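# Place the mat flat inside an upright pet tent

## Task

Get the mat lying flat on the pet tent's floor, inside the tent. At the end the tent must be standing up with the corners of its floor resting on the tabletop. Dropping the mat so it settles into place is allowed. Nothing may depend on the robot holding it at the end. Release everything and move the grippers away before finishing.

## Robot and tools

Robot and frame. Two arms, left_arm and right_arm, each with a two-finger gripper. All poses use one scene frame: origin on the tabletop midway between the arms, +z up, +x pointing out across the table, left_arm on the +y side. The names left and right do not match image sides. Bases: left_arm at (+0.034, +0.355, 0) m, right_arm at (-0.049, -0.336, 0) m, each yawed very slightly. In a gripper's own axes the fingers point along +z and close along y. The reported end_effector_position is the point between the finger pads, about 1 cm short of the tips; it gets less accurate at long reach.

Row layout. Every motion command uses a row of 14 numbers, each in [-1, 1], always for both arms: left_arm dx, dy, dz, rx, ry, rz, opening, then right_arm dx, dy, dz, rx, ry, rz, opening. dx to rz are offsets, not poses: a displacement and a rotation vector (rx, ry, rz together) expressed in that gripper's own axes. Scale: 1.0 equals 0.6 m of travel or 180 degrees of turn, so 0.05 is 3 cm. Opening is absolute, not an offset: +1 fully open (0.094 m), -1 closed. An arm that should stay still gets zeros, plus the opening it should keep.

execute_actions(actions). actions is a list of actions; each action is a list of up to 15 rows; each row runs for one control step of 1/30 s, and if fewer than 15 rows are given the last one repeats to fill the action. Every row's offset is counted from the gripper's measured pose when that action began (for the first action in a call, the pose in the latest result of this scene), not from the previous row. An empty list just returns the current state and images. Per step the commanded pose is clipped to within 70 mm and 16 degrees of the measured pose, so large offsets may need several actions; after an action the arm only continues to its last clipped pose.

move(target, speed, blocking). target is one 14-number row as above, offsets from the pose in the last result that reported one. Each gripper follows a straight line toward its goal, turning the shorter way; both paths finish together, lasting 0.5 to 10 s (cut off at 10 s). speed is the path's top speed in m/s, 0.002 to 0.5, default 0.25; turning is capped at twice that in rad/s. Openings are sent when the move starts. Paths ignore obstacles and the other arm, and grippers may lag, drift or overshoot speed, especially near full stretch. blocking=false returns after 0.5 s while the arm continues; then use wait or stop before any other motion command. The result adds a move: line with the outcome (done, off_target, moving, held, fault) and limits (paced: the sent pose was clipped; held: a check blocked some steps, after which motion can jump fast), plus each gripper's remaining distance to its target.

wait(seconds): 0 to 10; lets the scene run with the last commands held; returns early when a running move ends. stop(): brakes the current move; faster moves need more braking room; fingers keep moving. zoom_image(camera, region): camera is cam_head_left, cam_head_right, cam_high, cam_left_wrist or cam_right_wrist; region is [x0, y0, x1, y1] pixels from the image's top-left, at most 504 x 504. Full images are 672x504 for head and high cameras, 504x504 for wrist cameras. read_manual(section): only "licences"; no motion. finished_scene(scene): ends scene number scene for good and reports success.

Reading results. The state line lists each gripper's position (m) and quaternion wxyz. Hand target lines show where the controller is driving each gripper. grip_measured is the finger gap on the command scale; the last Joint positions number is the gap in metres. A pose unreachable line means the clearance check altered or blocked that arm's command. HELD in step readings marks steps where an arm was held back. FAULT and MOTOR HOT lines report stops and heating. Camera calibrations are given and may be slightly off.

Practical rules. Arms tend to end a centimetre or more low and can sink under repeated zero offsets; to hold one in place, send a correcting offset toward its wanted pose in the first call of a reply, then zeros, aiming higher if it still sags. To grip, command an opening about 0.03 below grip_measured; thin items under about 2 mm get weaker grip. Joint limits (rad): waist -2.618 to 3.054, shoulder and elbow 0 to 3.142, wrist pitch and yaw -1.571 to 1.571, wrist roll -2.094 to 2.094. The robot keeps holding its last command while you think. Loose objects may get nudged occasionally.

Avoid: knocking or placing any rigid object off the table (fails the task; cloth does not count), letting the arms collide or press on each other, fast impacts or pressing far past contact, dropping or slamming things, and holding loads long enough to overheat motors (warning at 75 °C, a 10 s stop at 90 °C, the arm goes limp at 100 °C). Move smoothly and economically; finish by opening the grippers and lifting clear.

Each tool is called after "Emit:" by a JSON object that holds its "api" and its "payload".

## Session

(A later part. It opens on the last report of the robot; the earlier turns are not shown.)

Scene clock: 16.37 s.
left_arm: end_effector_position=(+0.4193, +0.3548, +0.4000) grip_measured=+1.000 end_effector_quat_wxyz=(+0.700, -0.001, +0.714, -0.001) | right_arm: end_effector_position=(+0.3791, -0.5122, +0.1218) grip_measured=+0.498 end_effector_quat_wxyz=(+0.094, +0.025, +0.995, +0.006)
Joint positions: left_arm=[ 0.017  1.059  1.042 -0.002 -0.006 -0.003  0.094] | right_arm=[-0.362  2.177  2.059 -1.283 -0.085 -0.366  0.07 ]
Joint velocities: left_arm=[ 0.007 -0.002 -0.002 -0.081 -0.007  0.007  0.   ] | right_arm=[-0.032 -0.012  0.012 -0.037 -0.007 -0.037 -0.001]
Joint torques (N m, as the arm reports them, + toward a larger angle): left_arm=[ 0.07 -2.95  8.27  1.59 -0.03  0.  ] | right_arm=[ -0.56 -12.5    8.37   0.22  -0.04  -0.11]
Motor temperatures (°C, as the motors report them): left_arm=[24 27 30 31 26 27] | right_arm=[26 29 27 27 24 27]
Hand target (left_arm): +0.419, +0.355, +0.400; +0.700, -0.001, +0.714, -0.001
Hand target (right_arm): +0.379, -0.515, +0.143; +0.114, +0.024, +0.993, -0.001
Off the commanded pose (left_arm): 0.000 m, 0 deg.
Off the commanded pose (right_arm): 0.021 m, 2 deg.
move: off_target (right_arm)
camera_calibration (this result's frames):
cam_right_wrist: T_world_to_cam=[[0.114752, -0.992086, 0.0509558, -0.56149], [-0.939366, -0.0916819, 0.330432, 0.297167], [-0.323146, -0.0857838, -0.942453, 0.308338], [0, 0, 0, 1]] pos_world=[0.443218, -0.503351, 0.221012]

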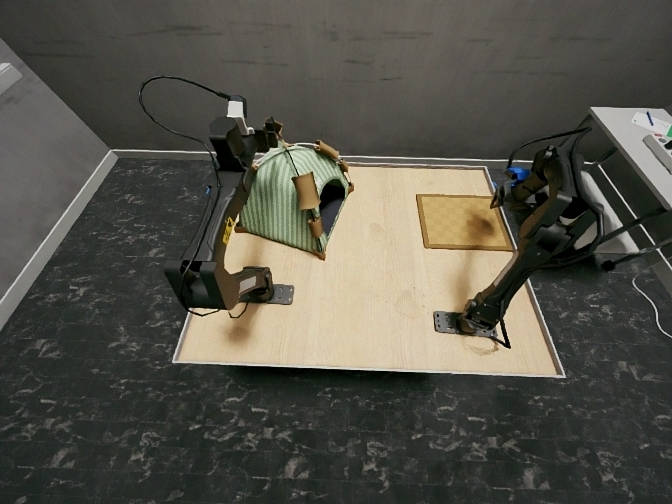

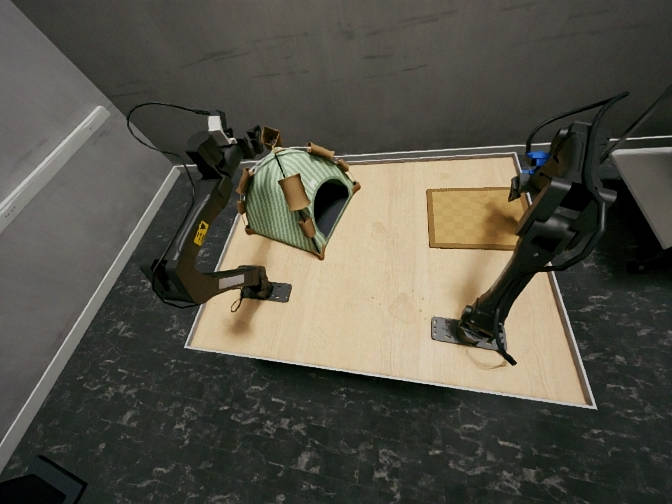

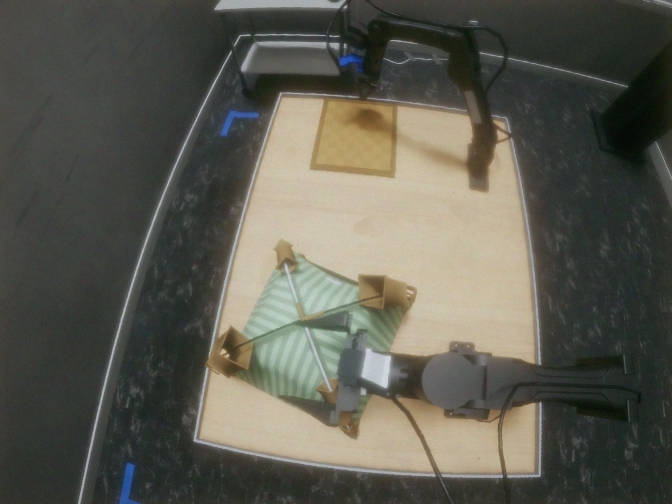

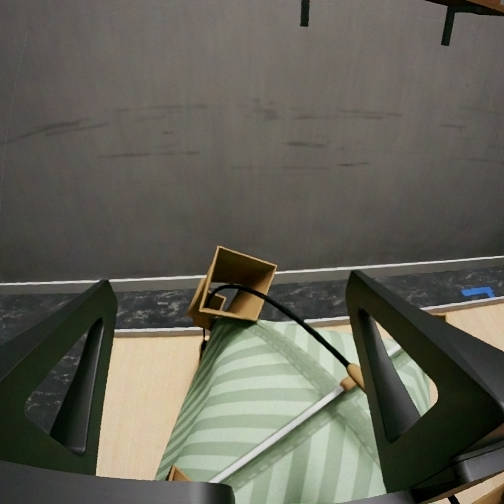

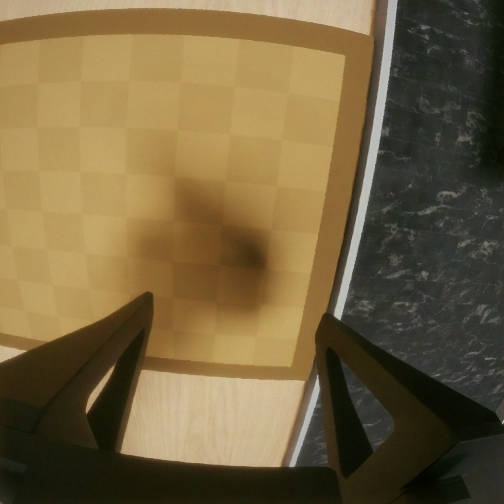

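Emit:
{"api": "move", "payload": {"target": [0,0,0,0,0,0,1,-0.03,0.53,0.1,0.33,0.05,0,-0.15]}}

Scene clock: 19.30 s.
left_arm: end_effector_position=(+0.4193, +0.3548, +0.4000) grip_measured=+1.000 end_effector_quat_wxyz=(+0.700, -0.001, +0.714, -0.001) | right_arm: end_effector_position=(+0.4176, -0.1899, +0.0619) grip_measured=-0.148 end_effector_quat_wxyz=(+0.147, -0.034, +0.914, -0.377)
Joint positions: left_arm=[ 0.017  1.059  1.042 -0.002 -0.006 -0.003  0.094] | right_arm=[ 0.634  2.658  2.454 -1.545  0.819  0.575  0.04 ]
Joint velocities: left_arm=[-0.017 -0.017  0.007  0.037 -0.095  0.022  0.   ] | right_arm=[-0.012 -0.022  0.002  0.037 -0.066 -0.007  0.001]
Joint torques (N m, as the arm reports them, + toward a larger angle): left_arm=[-0.03 -3.    8.2   1.63 -0.04 -0.02] | right_arm=[ -0.16 -12.3    8.07  -0.38   0.7    0.13]
Motor temperatures (°C, as the motors report them): left_arm=[24 27 30 31 26 27] | right_arm=[26 30 27 27 24 27]
Hand target (left_arm): +0.419, +0.355, +0.400; +0.700, -0.001, +0.714, -0.001
Hand target (right_arm): +0.422, -0.192, +0.071; +0.159, -0.026, +0.910, -0.383
Off the commanded pose (left_arm): 0.000 m, 0 deg.
Off the commanded pose (right_arm): 0.013 m, 25 deg; orientation clipped at the last step of the last action.
joint sent to its limit (right arm) — the command would take joint 4 (wrist pitch) past its lower limit, so that joint was sent only as far as its limit.
move: off_target (right_arm); limits=paced
camera_calibration (this result's frames):
cam_right_wrist: T_world_to_cam=[[0.106355, -0.647551, 0.754563, -0.217717], [-0.969934, 0.0994994, 0.222099, 0.438491], [-0.218899, -0.755498, -0.6175, 0.101202], [0, 0, 0, 1]] pos_world=[0.470616, -0.108155, 0.129385]

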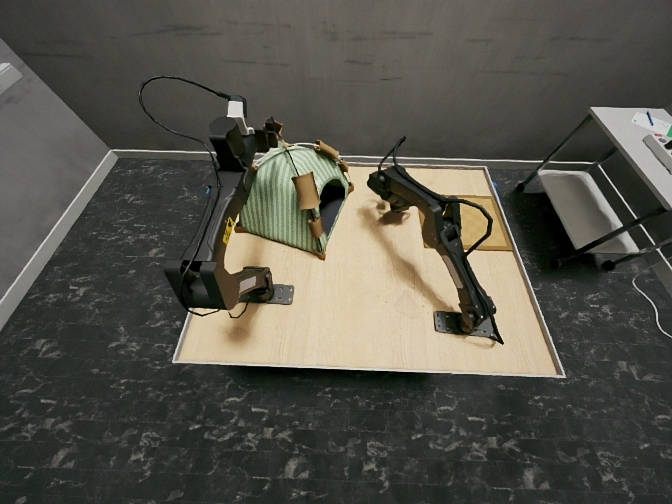

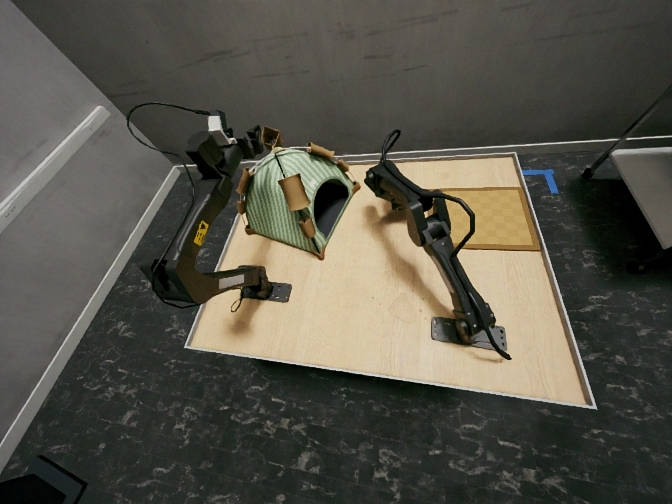

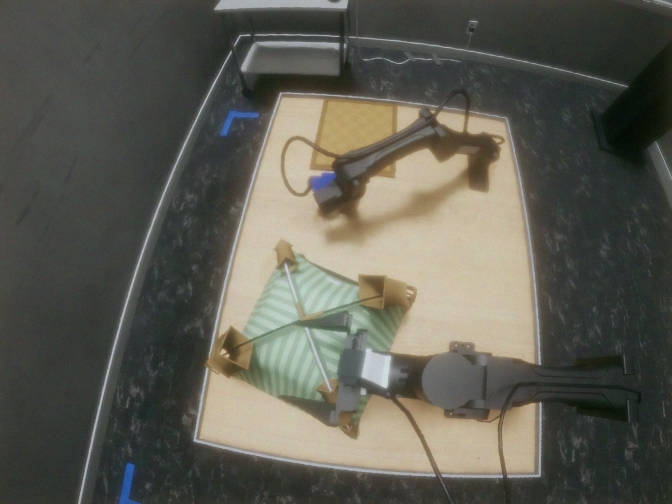

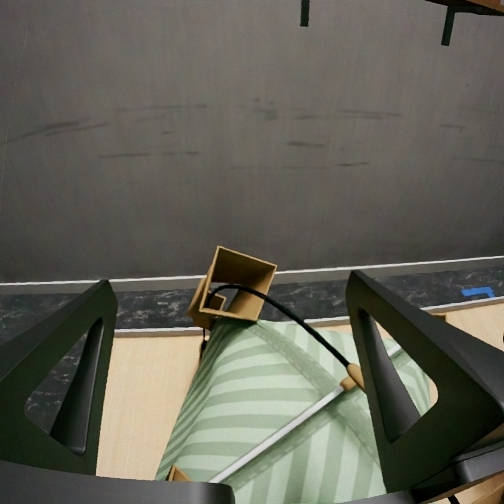

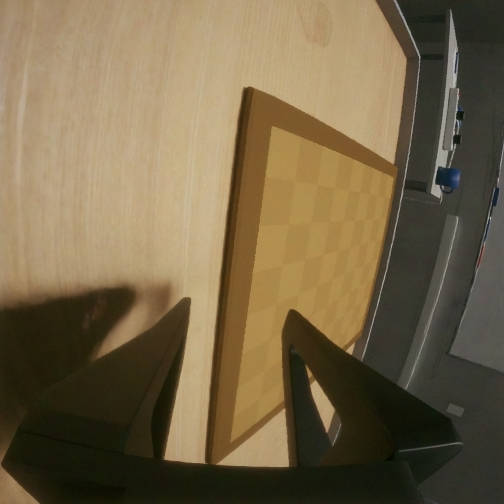

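Emit:
{"api": "move", "payload": {"target": [0,0,0,0,0,0,1,0,0,-0.05,-0.24,0.06,0,1]}}

Emit:
{"api": "move", "payload": {"target": [0,0,0,0,0,0,1,0.02,-0.44,0,0,0,0,1]}}

Scene clock: 21.63 s.
left_arm: end_effector_position=(+0.4193, +0.3548, +0.4000) grip_measured=+1.000 end_effector_quat_wxyz=(+0.700, -0.001, +0.714, -0.001) | right_arm: end_effector_position=(+0.4046, -0.1712, +0.0658) grip_measured=+1.000 end_effector_quat_wxyz=(+0.016, -0.049, +0.998, -0.030)
Joint positions: left_arm=[ 0.017  1.059  1.042 -0.002 -0.006 -0.003  0.094] | right_arm=[ 0.434  2.492  2.393 -1.46   0.066  0.273  0.094]
Joint velocities: left_arm=[ 0.032  0.002 -0.007  0.022 -0.051 -0.007  0.   ] | right_arm=[-0.002 -0.007 -0.007 -0.007  0.037 -0.037  0.   ]
Joint torques (N m, as the arm reports them, + toward a larger angle): left_arm=[ 0.05 -2.89  8.24  1.6  -0.01 -0.02] | right_arm=[ -0.23 -14.78   5.47   0.29   0.05  -0.11]
Motor temperatures (°C, as the motors report them): left_arm=[24 27 30 32 26 27] | right_arm=[26 32 27 27 24 27]
Hand target (left_arm): +0.419, +0.355, +0.400; +0.700, -0.001, +0.714, -0.001
Hand target (right_arm): +0.410, -0.169, +0.084; +0.042, -0.051, +0.998, -0.018
Off the commanded pose (left_arm): 0.000 m, 0 deg.
Off the commanded pose (right_arm): 0.017 m, 3 deg.
move: off_target (right_arm)
camera_calibration (this result's frames):
cam_right_wrist: T_world_to_cam=[[0.267074, -0.958404, 0.100666, -0.28236], [-0.854807, -0.187375, 0.483938, 0.310192], [-0.444946, -0.215297, -0.869293, 0.315412], [0, 0, 0, 1]] pos_world=[0.480906, -0.144585, 0.152496]

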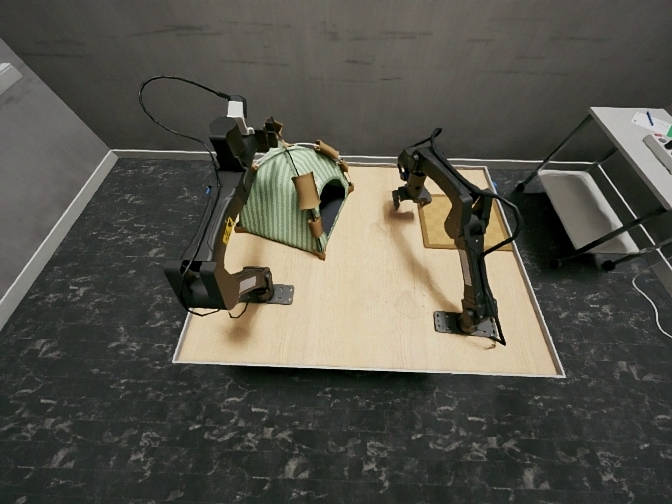

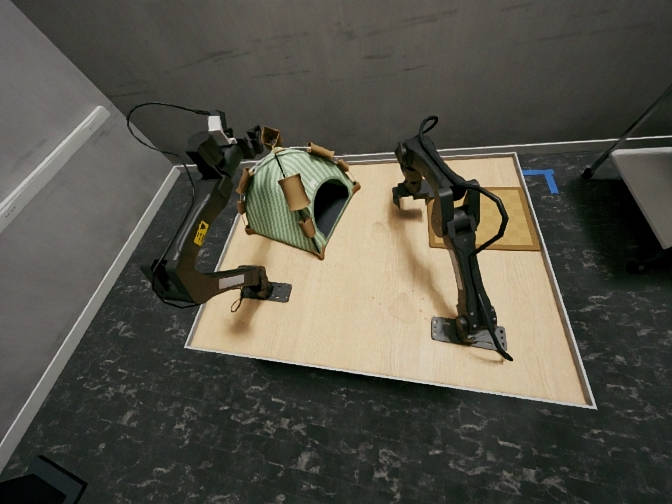

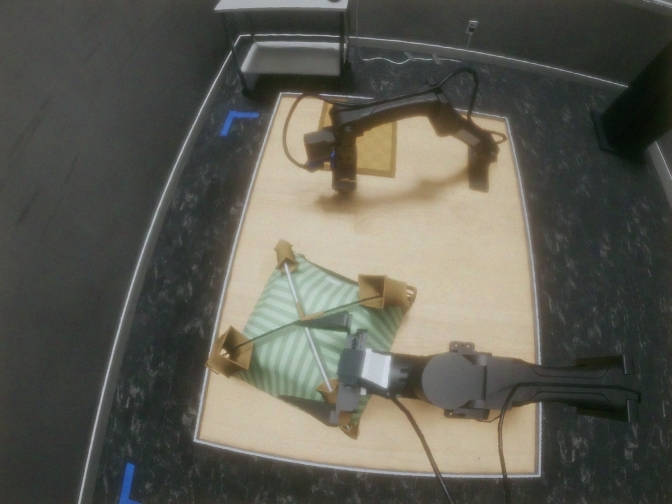

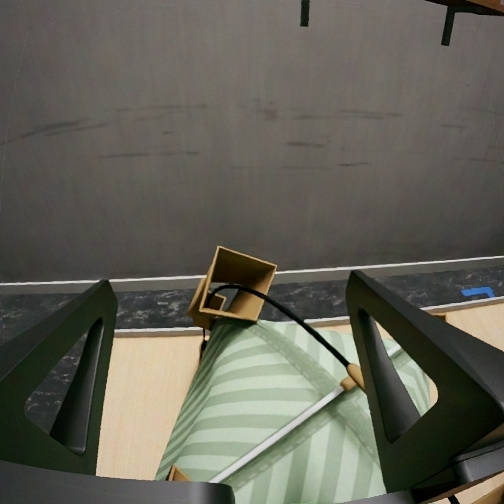

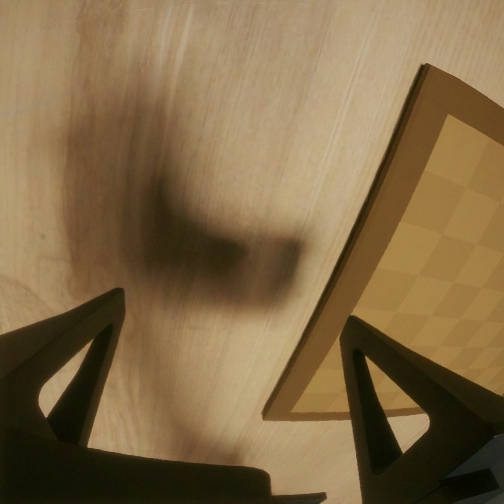

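Scene clock: 23.40 s.
left_arm: end_effector_position=(+0.4193, +0.3548, +0.4000) grip_measured=+1.000 end_effector_quat_wxyz=(+0.700, -0.001, +0.714, -0.001) | right_arm: end_effector_position=(+0.4150, -0.4402, +0.0776) grip_measured=+1.000 end_effector_quat_wxyz=(+0.011, -0.042, +0.998, -0.038)
Joint positions: left_arm=[ 0.017  1.059  1.042 -0.002 -0.006 -0.003  0.094] | right_arm=[-0.134  2.404  2.28  -1.408  0.068 -0.283  0.094]
Joint velocities: left_arm=[ 0.022 -0.007  0.002 -0.007  0.037  0.022  0.   ] | right_arm=[-0.022 -0.017  0.007 -0.037 -0.066  0.095  0.   ]
Joint torques (N m, as the arm reports them, + toward a larger angle): left_arm=[ 0.03 -3.06  8.26  1.64 -0.04 -0.01] | right_arm=[  0.48 -11.36   8.53   0.     0.01  -0.09]
Motor temperatures (°C, as the motors report them): left_arm=[24 27 30 32 26 27] | right_arm=[26 32 27 27 24 27]
Hand target (left_arm): +0.419, +0.355, +0.400; +0.700, -0.001, +0.714, -0.001
Hand target (right_arm): +0.418, -0.437, +0.084; +0.018, -0.049, +0.998, -0.036
Off the commanded pose (left_arm): 0.000 m, 0 deg.
Off the commanded pose (right_arm): 0.008 m, 1 deg.
move: done
camera_calibration (this result's frames):
cam_right_wrist: T_world_to_cam=[[0.253833, -0.960468, 0.114323, -0.540673], [-0.852852, -0.166485, 0.4949, 0.270457], [-0.456303, -0.223123, -0.861397, 0.272993], [0, 0, 0, 1]] pos_world=[0.492468, -0.413361, 0.163117]

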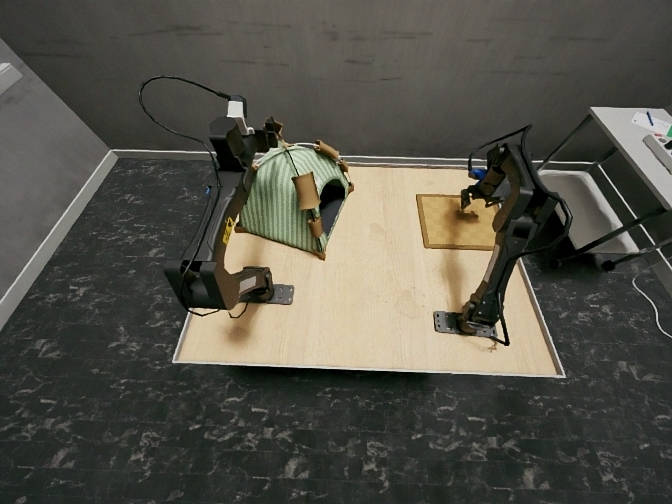

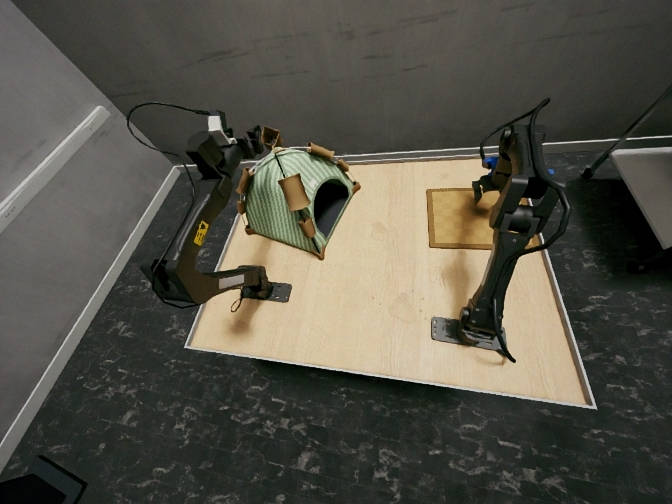

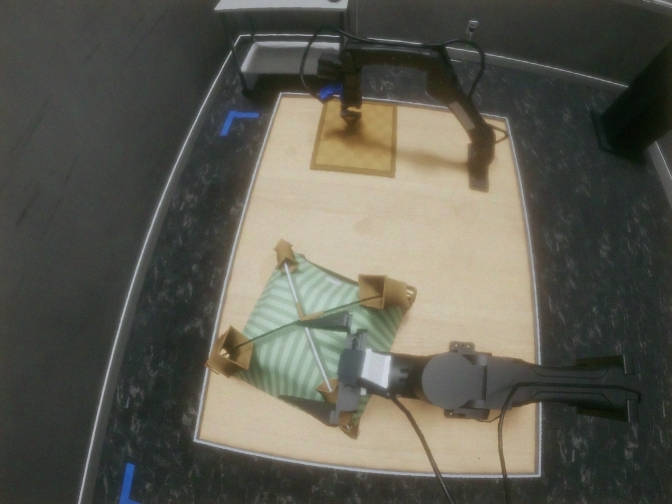

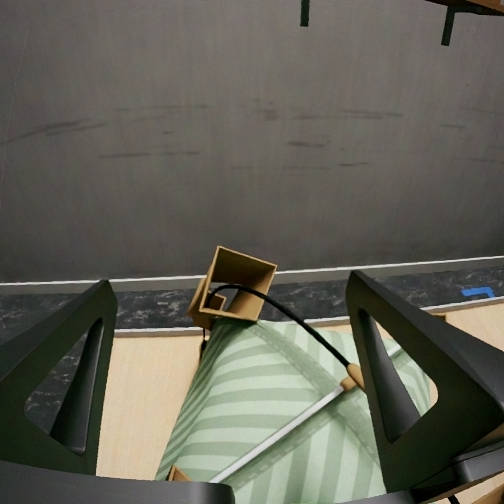

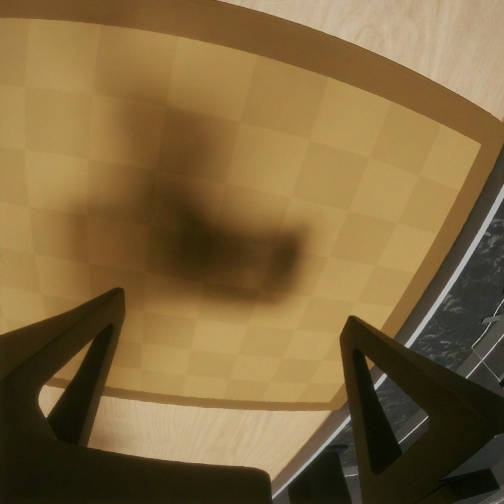

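Emit:
{"api": "move", "payload": {"target": [0,0,0,0,0,0,1,0.02,0,0.12,-0.025,0,0,1], "speed": 0.08}}

Emit:
{"api": "move", "payload": {"target": [0,0,0,0,0,0,1,0.03,0.55,0.03,0,0,0.085,1], "speed": 0.08}}

Emit:
{"api": "move", "payload": {"target": [0,0,0,0,0,0,1,0,0,-0.2,0,0,0,1], "speed": 0.12}}

Scene clock: 24.70 s.
left_arm: end_effector_position=(+0.4193, +0.3548, +0.4000) grip_measured=+1.000 end_effector_quat_wxyz=(+0.700, -0.001, +0.714, -0.001) | right_arm: end_effector_position=(+0.3972, -0.4422, +0.0228) grip_measured=+1.000 end_effector_quat_wxyz=(-0.005, -0.041, +0.999, -0.002)
Joint positions: left_arm=[ 0.017  1.059  1.042 -0.002 -0.006 -0.003  0.094] | right_arm=[-0.17   2.376  2.015 -1.217  0.007 -0.315  0.094]
Joint velocities: left_arm=[ 0.007 -0.017  0.017 -0.007  0.022  0.022  0.   ] | right_arm=[ 0.007 -0.012 -0.017 -0.007 -0.007 -0.007  0.   ]
Joint torques (N m, as the arm reports them, + toward a larger angle): left_arm=[-0.09 -2.98  8.22  1.61 -0.04 -0.03] | right_arm=[-0.86 -9.98  3.42  0.83 -0.09 -0.17]
Motor temperatures (°C, as the motors report them): left_arm=[24 27 30 32 26 27] | right_arm=[26 32 27 27 24 27]
Hand target (left_arm): +0.419, +0.355, +0.400; +0.700, -0.001, +0.714, -0.001
Hand target (right_arm): +0.403, -0.447, +0.006; +0.007, -0.042, +0.999, +0.001
Off the commanded pose (left_arm): 0.000 m, 0 deg.
Off the commanded pose (right_arm): 0.019 m, 2 deg.
move: off_target (right_arm)
camera_calibration (this result's frames):
cam_right_wrist: T_world_to_cam=[[0.254353, -0.966347, 0.0384367, -0.532913], [-0.836534, -0.199893, 0.51015, 0.260554], [-0.485299, -0.161912, -0.859226, 0.255754], [0, 0, 0, 1]] pos_world=[0.477627, -0.421486, 0.107312]

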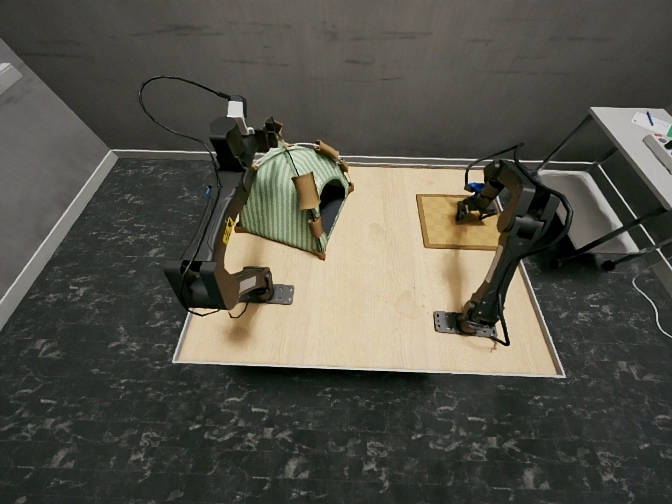

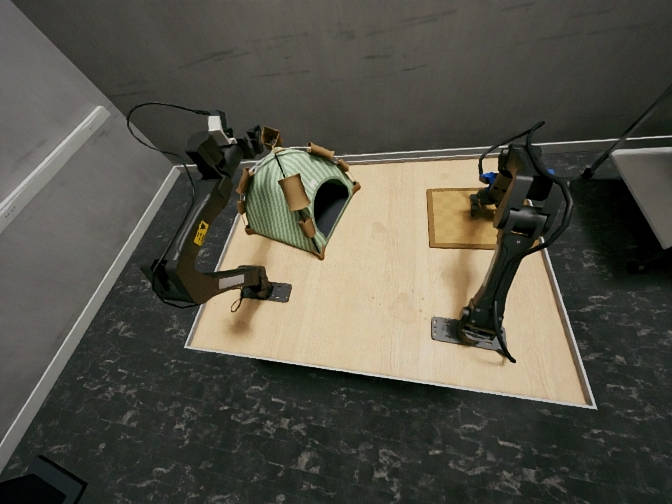

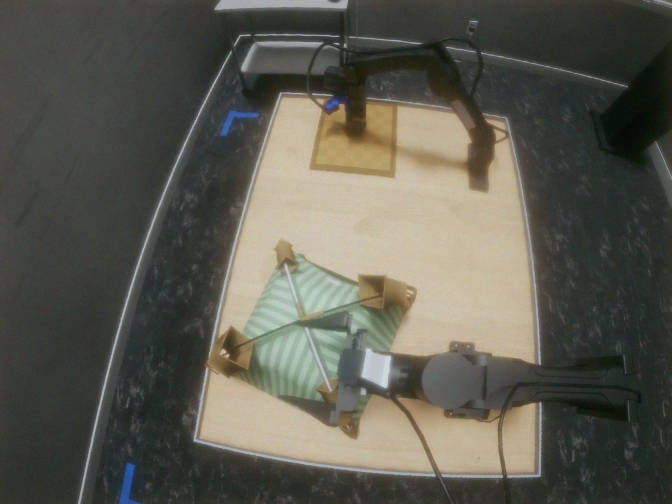

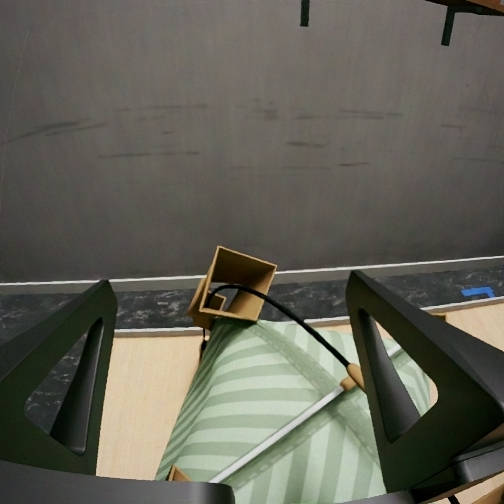

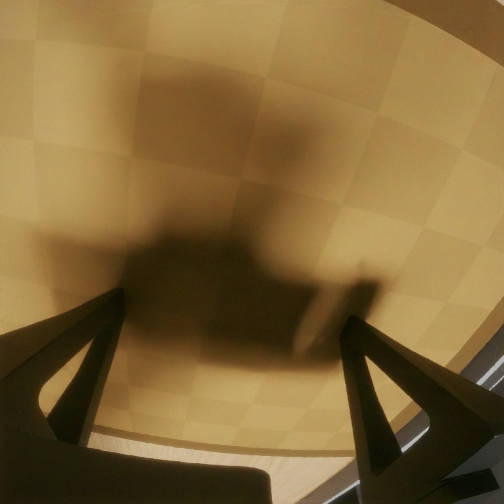

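Scene clock: 29.20 s.
left_arm: end_effector_position=(+0.4193, +0.3548, +0.4000) grip_measured=+1.000 end_effector_quat_wxyz=(+0.700, -0.001, +0.714, -0.001) | right_arm: end_effector_position=(+0.3584, -0.1148, +0.0239) grip_measured=+1.000 end_effector_quat_wxyz=(+0.017, +0.088, +0.996, +0.011)
Joint positions: left_arm=[ 0.017  1.059  1.042 -0.002 -0.006 -0.003  0.094] | right_arm=[ 0.559  2.342  1.96  -1.148 -0.     0.672  0.094]
Joint velocities: left_arm=[-0.027  0.002  0.002 -0.007  0.007  0.007  0.   ] | right_arm=[-0.027  0.017  0.007 -0.007  0.007  0.022  0.   ]
Joint torques (N m, as the arm reports them, + toward a larger angle): left_arm=[ 0.01 -3.    8.32  1.61 -0.06  0.01] | right_arm=[ 0.64 -7.95  6.7   0.05 -0.12  0.17]
Motor temperatures (°C, as the motors report them): left_arm=[24 27 30 33 26 27] | right_arm=[26 33 27 27 24 27]
Hand target (left_arm): +0.419, +0.355, +0.400; +0.700, -0.001, +0.714, -0.001
Hand target (right_arm): +0.351, -0.111, +0.006; -0.007, +0.092, +0.996, +0.005
Off the commanded pose (left_arm): 0.000 m, 0 deg.
Off the commanded pose (right_arm): 0.021 m, 3 deg.
move: off_target (right_arm)
camera_calibration (this result's frames):
cam_right_wrist: T_world_to_cam=[[-0.0025943, -0.999862, 0.0164159, -0.117839], [-0.882224, 0.0100175, 0.470723, 0.334339], [-0.470822, -0.0132613, -0.882129, 0.303307], [0, 0, 0, 1]] pos_world=[0.43746, -0.11715, 0.112109]

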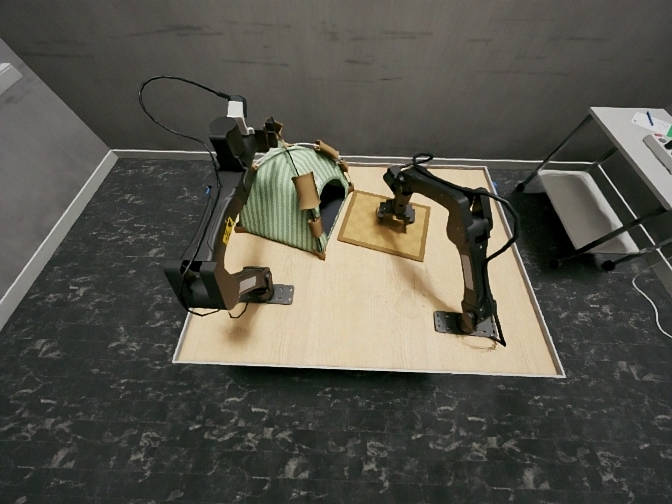

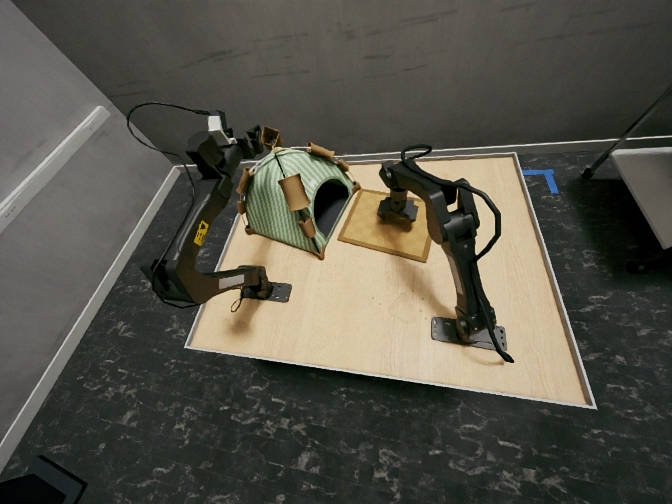

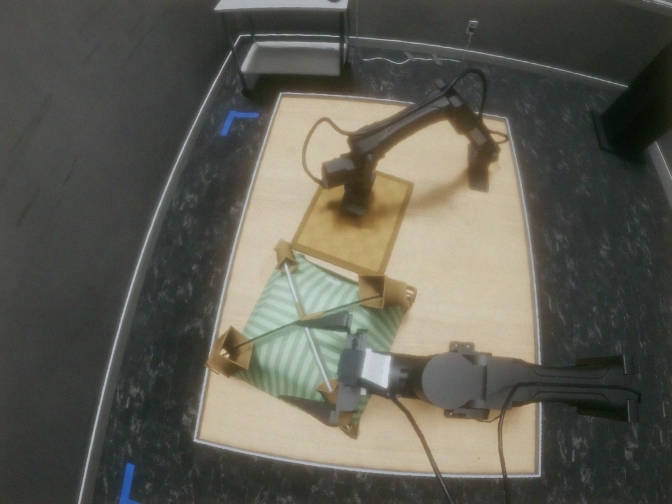

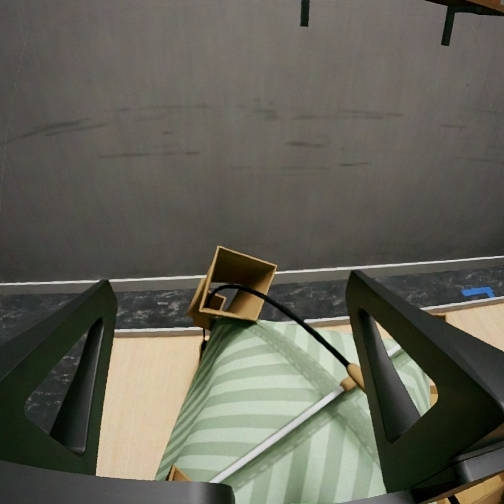

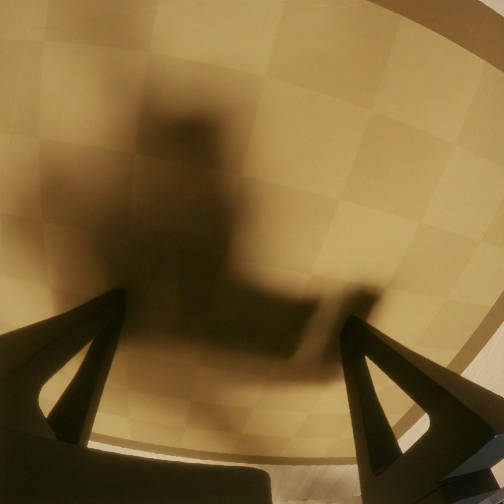

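Scene clock: 30.67 s.
left_arm: end_effector_position=(+0.4193, +0.3548, +0.4000) grip_measured=+1.000 end_effector_quat_wxyz=(+0.700, -0.001, +0.714, -0.001) | right_arm: end_effector_position=(+0.3560, -0.1161, +0.1270) grip_measured=+1.000 end_effector_quat_wxyz=(+0.023, +0.088, +0.996, +0.015)
Joint positions: left_arm=[ 0.017  1.059  1.042 -0.002 -0.006 -0.003  0.094] | right_arm=[ 0.559  2.342  2.371 -1.544  0.     0.672  0.094]
Joint velocities: left_arm=[ 0.002  0.012  0.007  0.022  0.007 -0.037  0.   ] | right_arm=[ 0.002 -0.002 -0.017  0.037 -0.007  0.051  0.   ]
Joint torques (N m, as the arm reports them, + toward a larger angle): left_arm=[ 0.   -3.06  8.3   1.58 -0.01  0.  ] | right_arm=[  0.09 -12.98   7.35   0.02   0.04   0.  ]
Motor temperatures (°C, as the motors report them): left_arm=[24 27 30 33 26 27] | right_arm=[26 33 27 27 24 27]
Hand target (left_arm): +0.419, +0.355, +0.400; +0.700, -0.001, +0.714, -0.001
Hand target (right_arm): +0.355, -0.116, +0.143; +0.036, +0.088, +0.995, +0.024
Off the commanded pose (left_arm): 0.000 m, 0 deg.
Off the commanded pose (right_arm): 0.017 m, 1 deg.
joint sent to its limit (right arm) — the command would take joint 4 (wrist pitch) past its lower limit, so that joint was sent only as far as its limit.
move: off_target (right_arm)
camera_calibration (this result's frames):
cam_right_wrist: T_world_to_cam=[[-0.00278875, -0.999951, 0.00945435, -0.119969], [-0.888546, 0.00681532, 0.458737, 0.287123], [-0.45878, -0.00712132, -0.888522, 0.390315], [0, 0, 0, 1]] pos_world=[0.433855, -0.11914, 0.216223]

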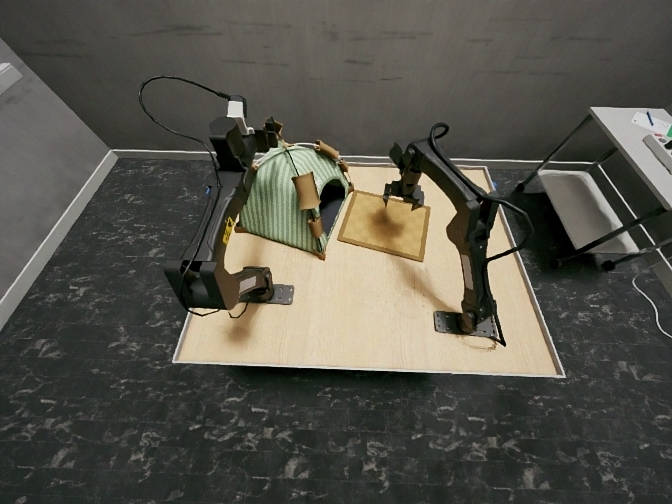

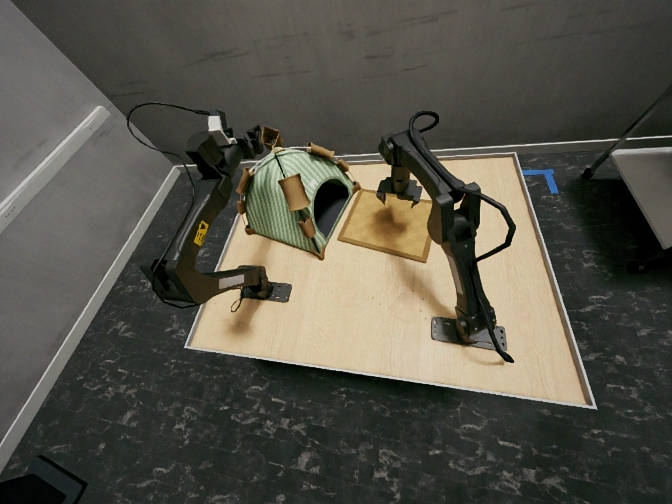

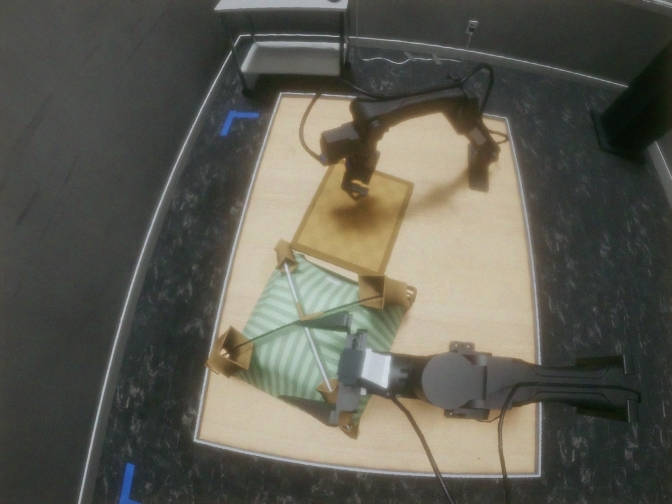

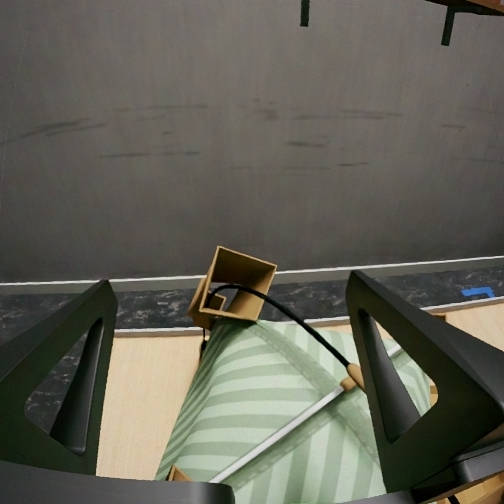

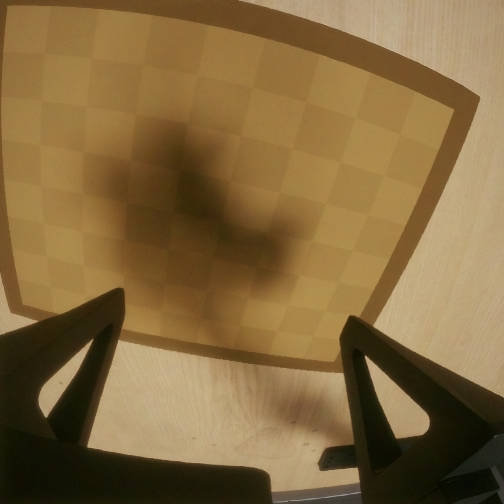

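Emit:
{"api": "move", "payload": {"target": [0.333,-0.625,-0.15,0,0.5,0,0.5,0.01,-0.385,0.125,-0.36,0,0.03,-0.15]}}

Emit:
{"api": "move", "payload": {"target": [0,0,0.32,0,0,0,0.5,0,0,0,0,0,0,-0.15], "speed": 0.1}}

Scene clock: 34.73 s.
left_arm: end_effector_position=(+0.3254, -0.0168, +0.1962) grip_measured=+0.503 end_effector_quat_wxyz=(+0.081, +0.003, +0.993, -0.091) | right_arm: end_effector_position=(+0.3064, -0.3447, +0.0418) grip_measured=-0.148 end_effector_quat_wxyz=(+0.063, +0.110, +0.838, +0.531)
Joint positions: left_arm=[-0.892  2.261  2.495 -1.561 -0.017 -0.907  0.071] | right_arm=[-0.42   2.229  1.371 -1.168 -1.073 -0.495  0.04 ]
Joint velocities: left_arm=[-0.007  0.002 -0.017 -0.051  0.037  0.037  0.   ] | right_arm=[-0.002  0.002  0.012 -0.066  0.022  0.022 -0.001]
Joint torques (N m, as the arm reports them, + toward a larger angle): left_arm=[ -0.3  -11.65   9.1    0.44   0.05  -0.17] | right_arm=[-0.06 -8.07  6.41 -0.77 -0.65 -0.2 ]
Motor temperatures (°C, as the motors report them): left_arm=[24 28 31 32 26 27] | right_arm=[26 33 27 27 24 27]
Hand target (left_arm): +0.324, -0.020, +0.200; +0.080, +0.002, +0.992, -0.097
Hand target (right_arm): +0.312, -0.346, +0.046; +0.071, +0.106, +0.833, +0.538
Off the commanded pose (left_arm): 0.008 m, 15 deg.
Off the commanded pose (right_arm): 0.009 m, 2 deg.
joint sent to its limit (left arm) — the command would take joint 4 (wrist pitch) past its lower limit, so that joint was sent only as far as its limit.
move: off_target (left_arm); limits=paced
camera_calibration (this result's frames):
cam_left_wrist: T_world_to_cam=[[-0.0302534, -0.967222, 0.252124, -0.0671529], [-0.874531, 0.14776, 0.461911, 0.219705], [-0.484025, -0.206516, -0.850336, 0.426753], [0, 0, 0, 1]] pos_world=[0.396666, -0.00928417, 0.27833]
cam_right_wrist: T_world_to_cam=[[0.0437589, -0.481549, -0.875326, -0.146406], [-0.954366, -0.279231, 0.105905, 0.219977], [-0.295417, 0.830747, -0.471792, 0.511606], [0, 0, 0, 1]] pos_world=[0.367482, -0.434093, 0.0899218]

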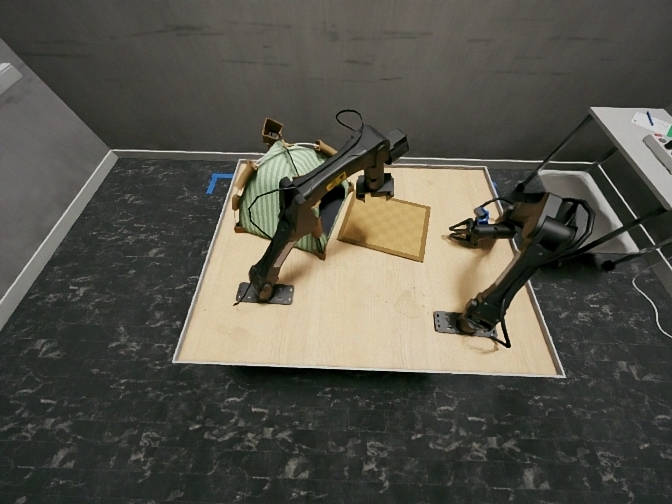

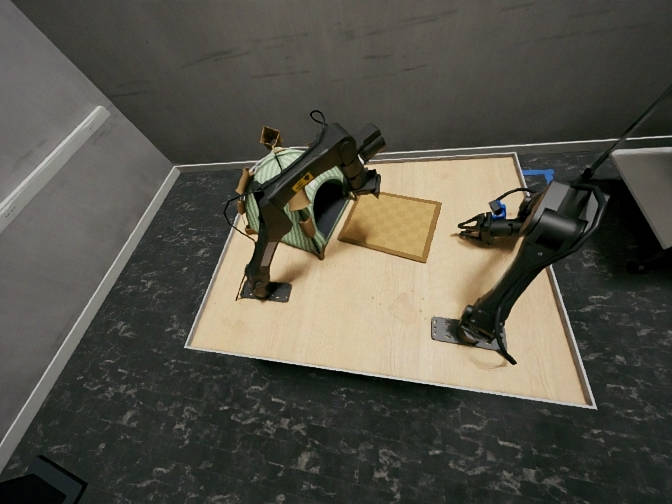

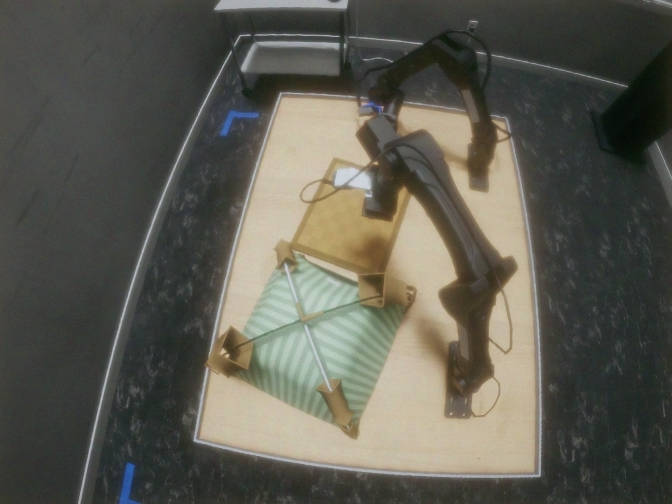

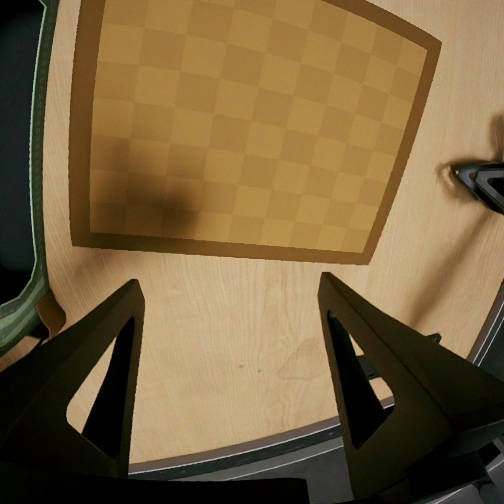

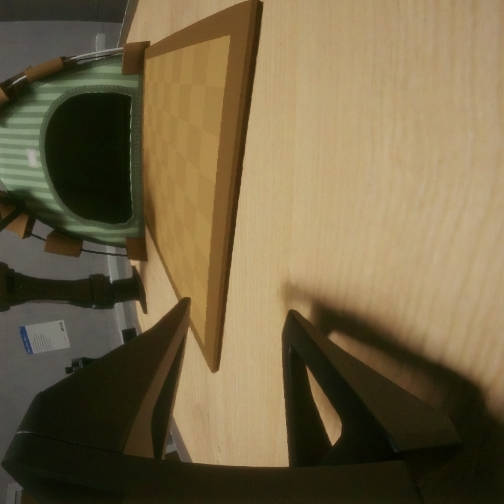

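Scene clock: 37.13 s.
left_arm: end_effector_position=(+0.3555, -0.0559, +0.0222) grip_measured=+0.503 end_effector_quat_wxyz=(+0.086, +0.003, +0.991, -0.098) | right_arm: end_effector_position=(+0.3053, -0.3452, +0.0404) grip_measured=-0.148 end_effector_quat_wxyz=(+0.060, +0.109, +0.841, +0.527)
Joint positions: left_arm=[-0.892  2.367  1.964 -0.906 -0.016 -0.907  0.071] | right_arm=[-0.42   2.229  1.371 -1.168 -1.062 -0.495  0.04 ]
Joint velocities: left_arm=[-0.007 -0.002 -0.002  0.022 -0.007  0.007 -0.   ] | right_arm=[-0.012  0.007  0.002 -0.007  0.022 -0.007  0.   ]
Joint torques (N m, as the arm reports them, + toward a larger angle): left_arm=[  0.42 -12.74   6.04   0.7   -0.03   0.02] | right_arm=[ 0.02 -8.92  4.42 -0.6  -0.52 -0.01]
Motor temperatures (°C, as the motors report them): left_arm=[24 29 30 32 26 27] | right_arm=[26 33 27 27 24 27]
Hand target (left_arm): +0.355, -0.052, +0.010; +0.081, +0.003, +0.993, -0.091
Hand target (right_arm): +0.306, -0.345, +0.042; +0.063, +0.110, +0.838, +0.530
Off the commanded pose (left_arm): 0.013 m, 1 deg.
Off the commanded pose (right_arm): 0.002 m, 1 deg.
move: off_target (left_arm)
camera_calibration (this result's frames):
cam_left_wrist: T_world_to_cam=[[-0.0330407, -0.963563, 0.265433, -0.0593336], [-0.879269, 0.15429, 0.450645, 0.334453], [-0.475178, -0.218498, -0.852329, 0.281489], [0, 0, 0, 1]] pos_world=[0.425871, -0.0472697, 0.104951]
cam_right_wrist: T_world_to_cam=[[0.0422017, -0.488511, -0.871537, -0.149926], [-0.952625, -0.282654, 0.112304, 0.217041], [-0.301205, 0.825508, -0.477296, 0.511178], [0, 0, 0, 1]] pos_world=[0.367055, -0.433875, 0.0889431]

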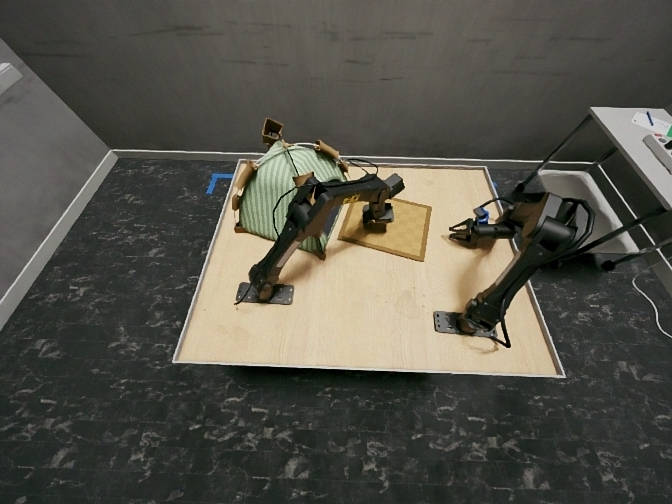

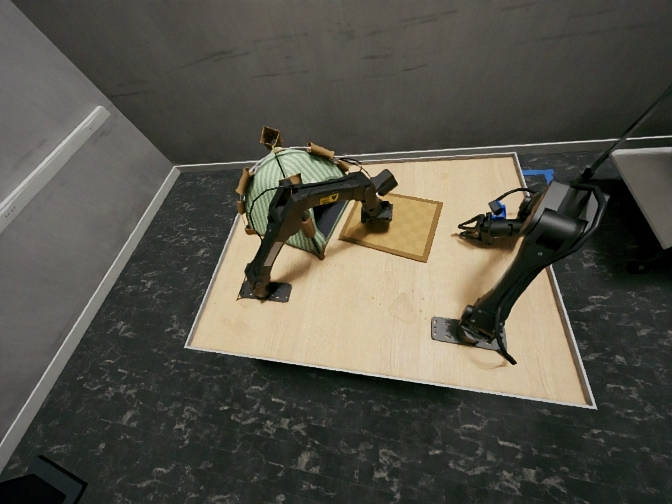

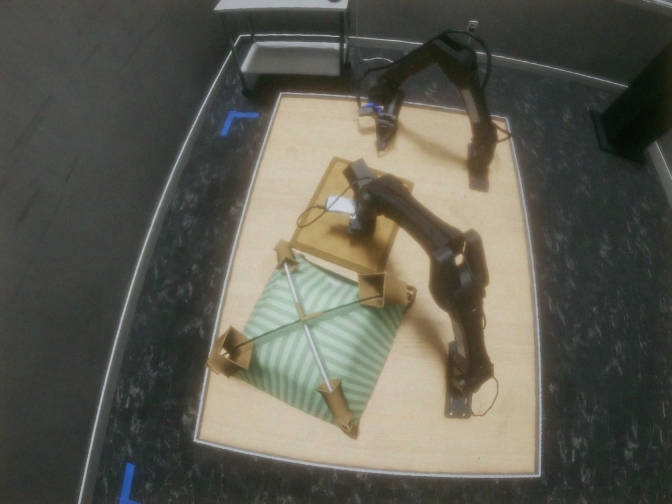

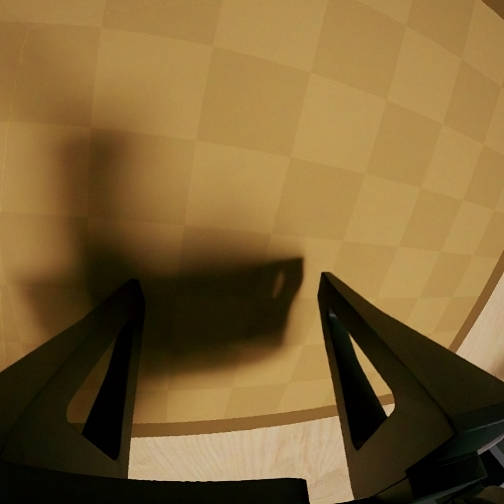

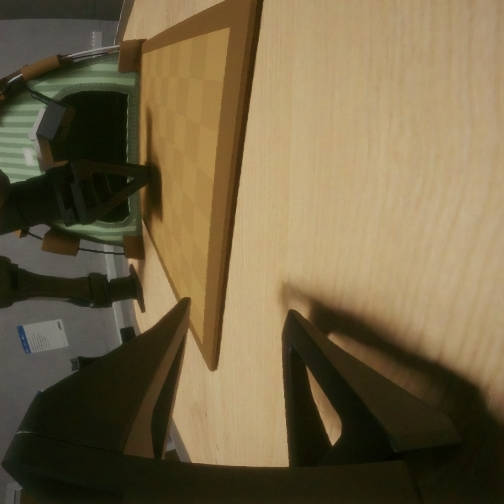

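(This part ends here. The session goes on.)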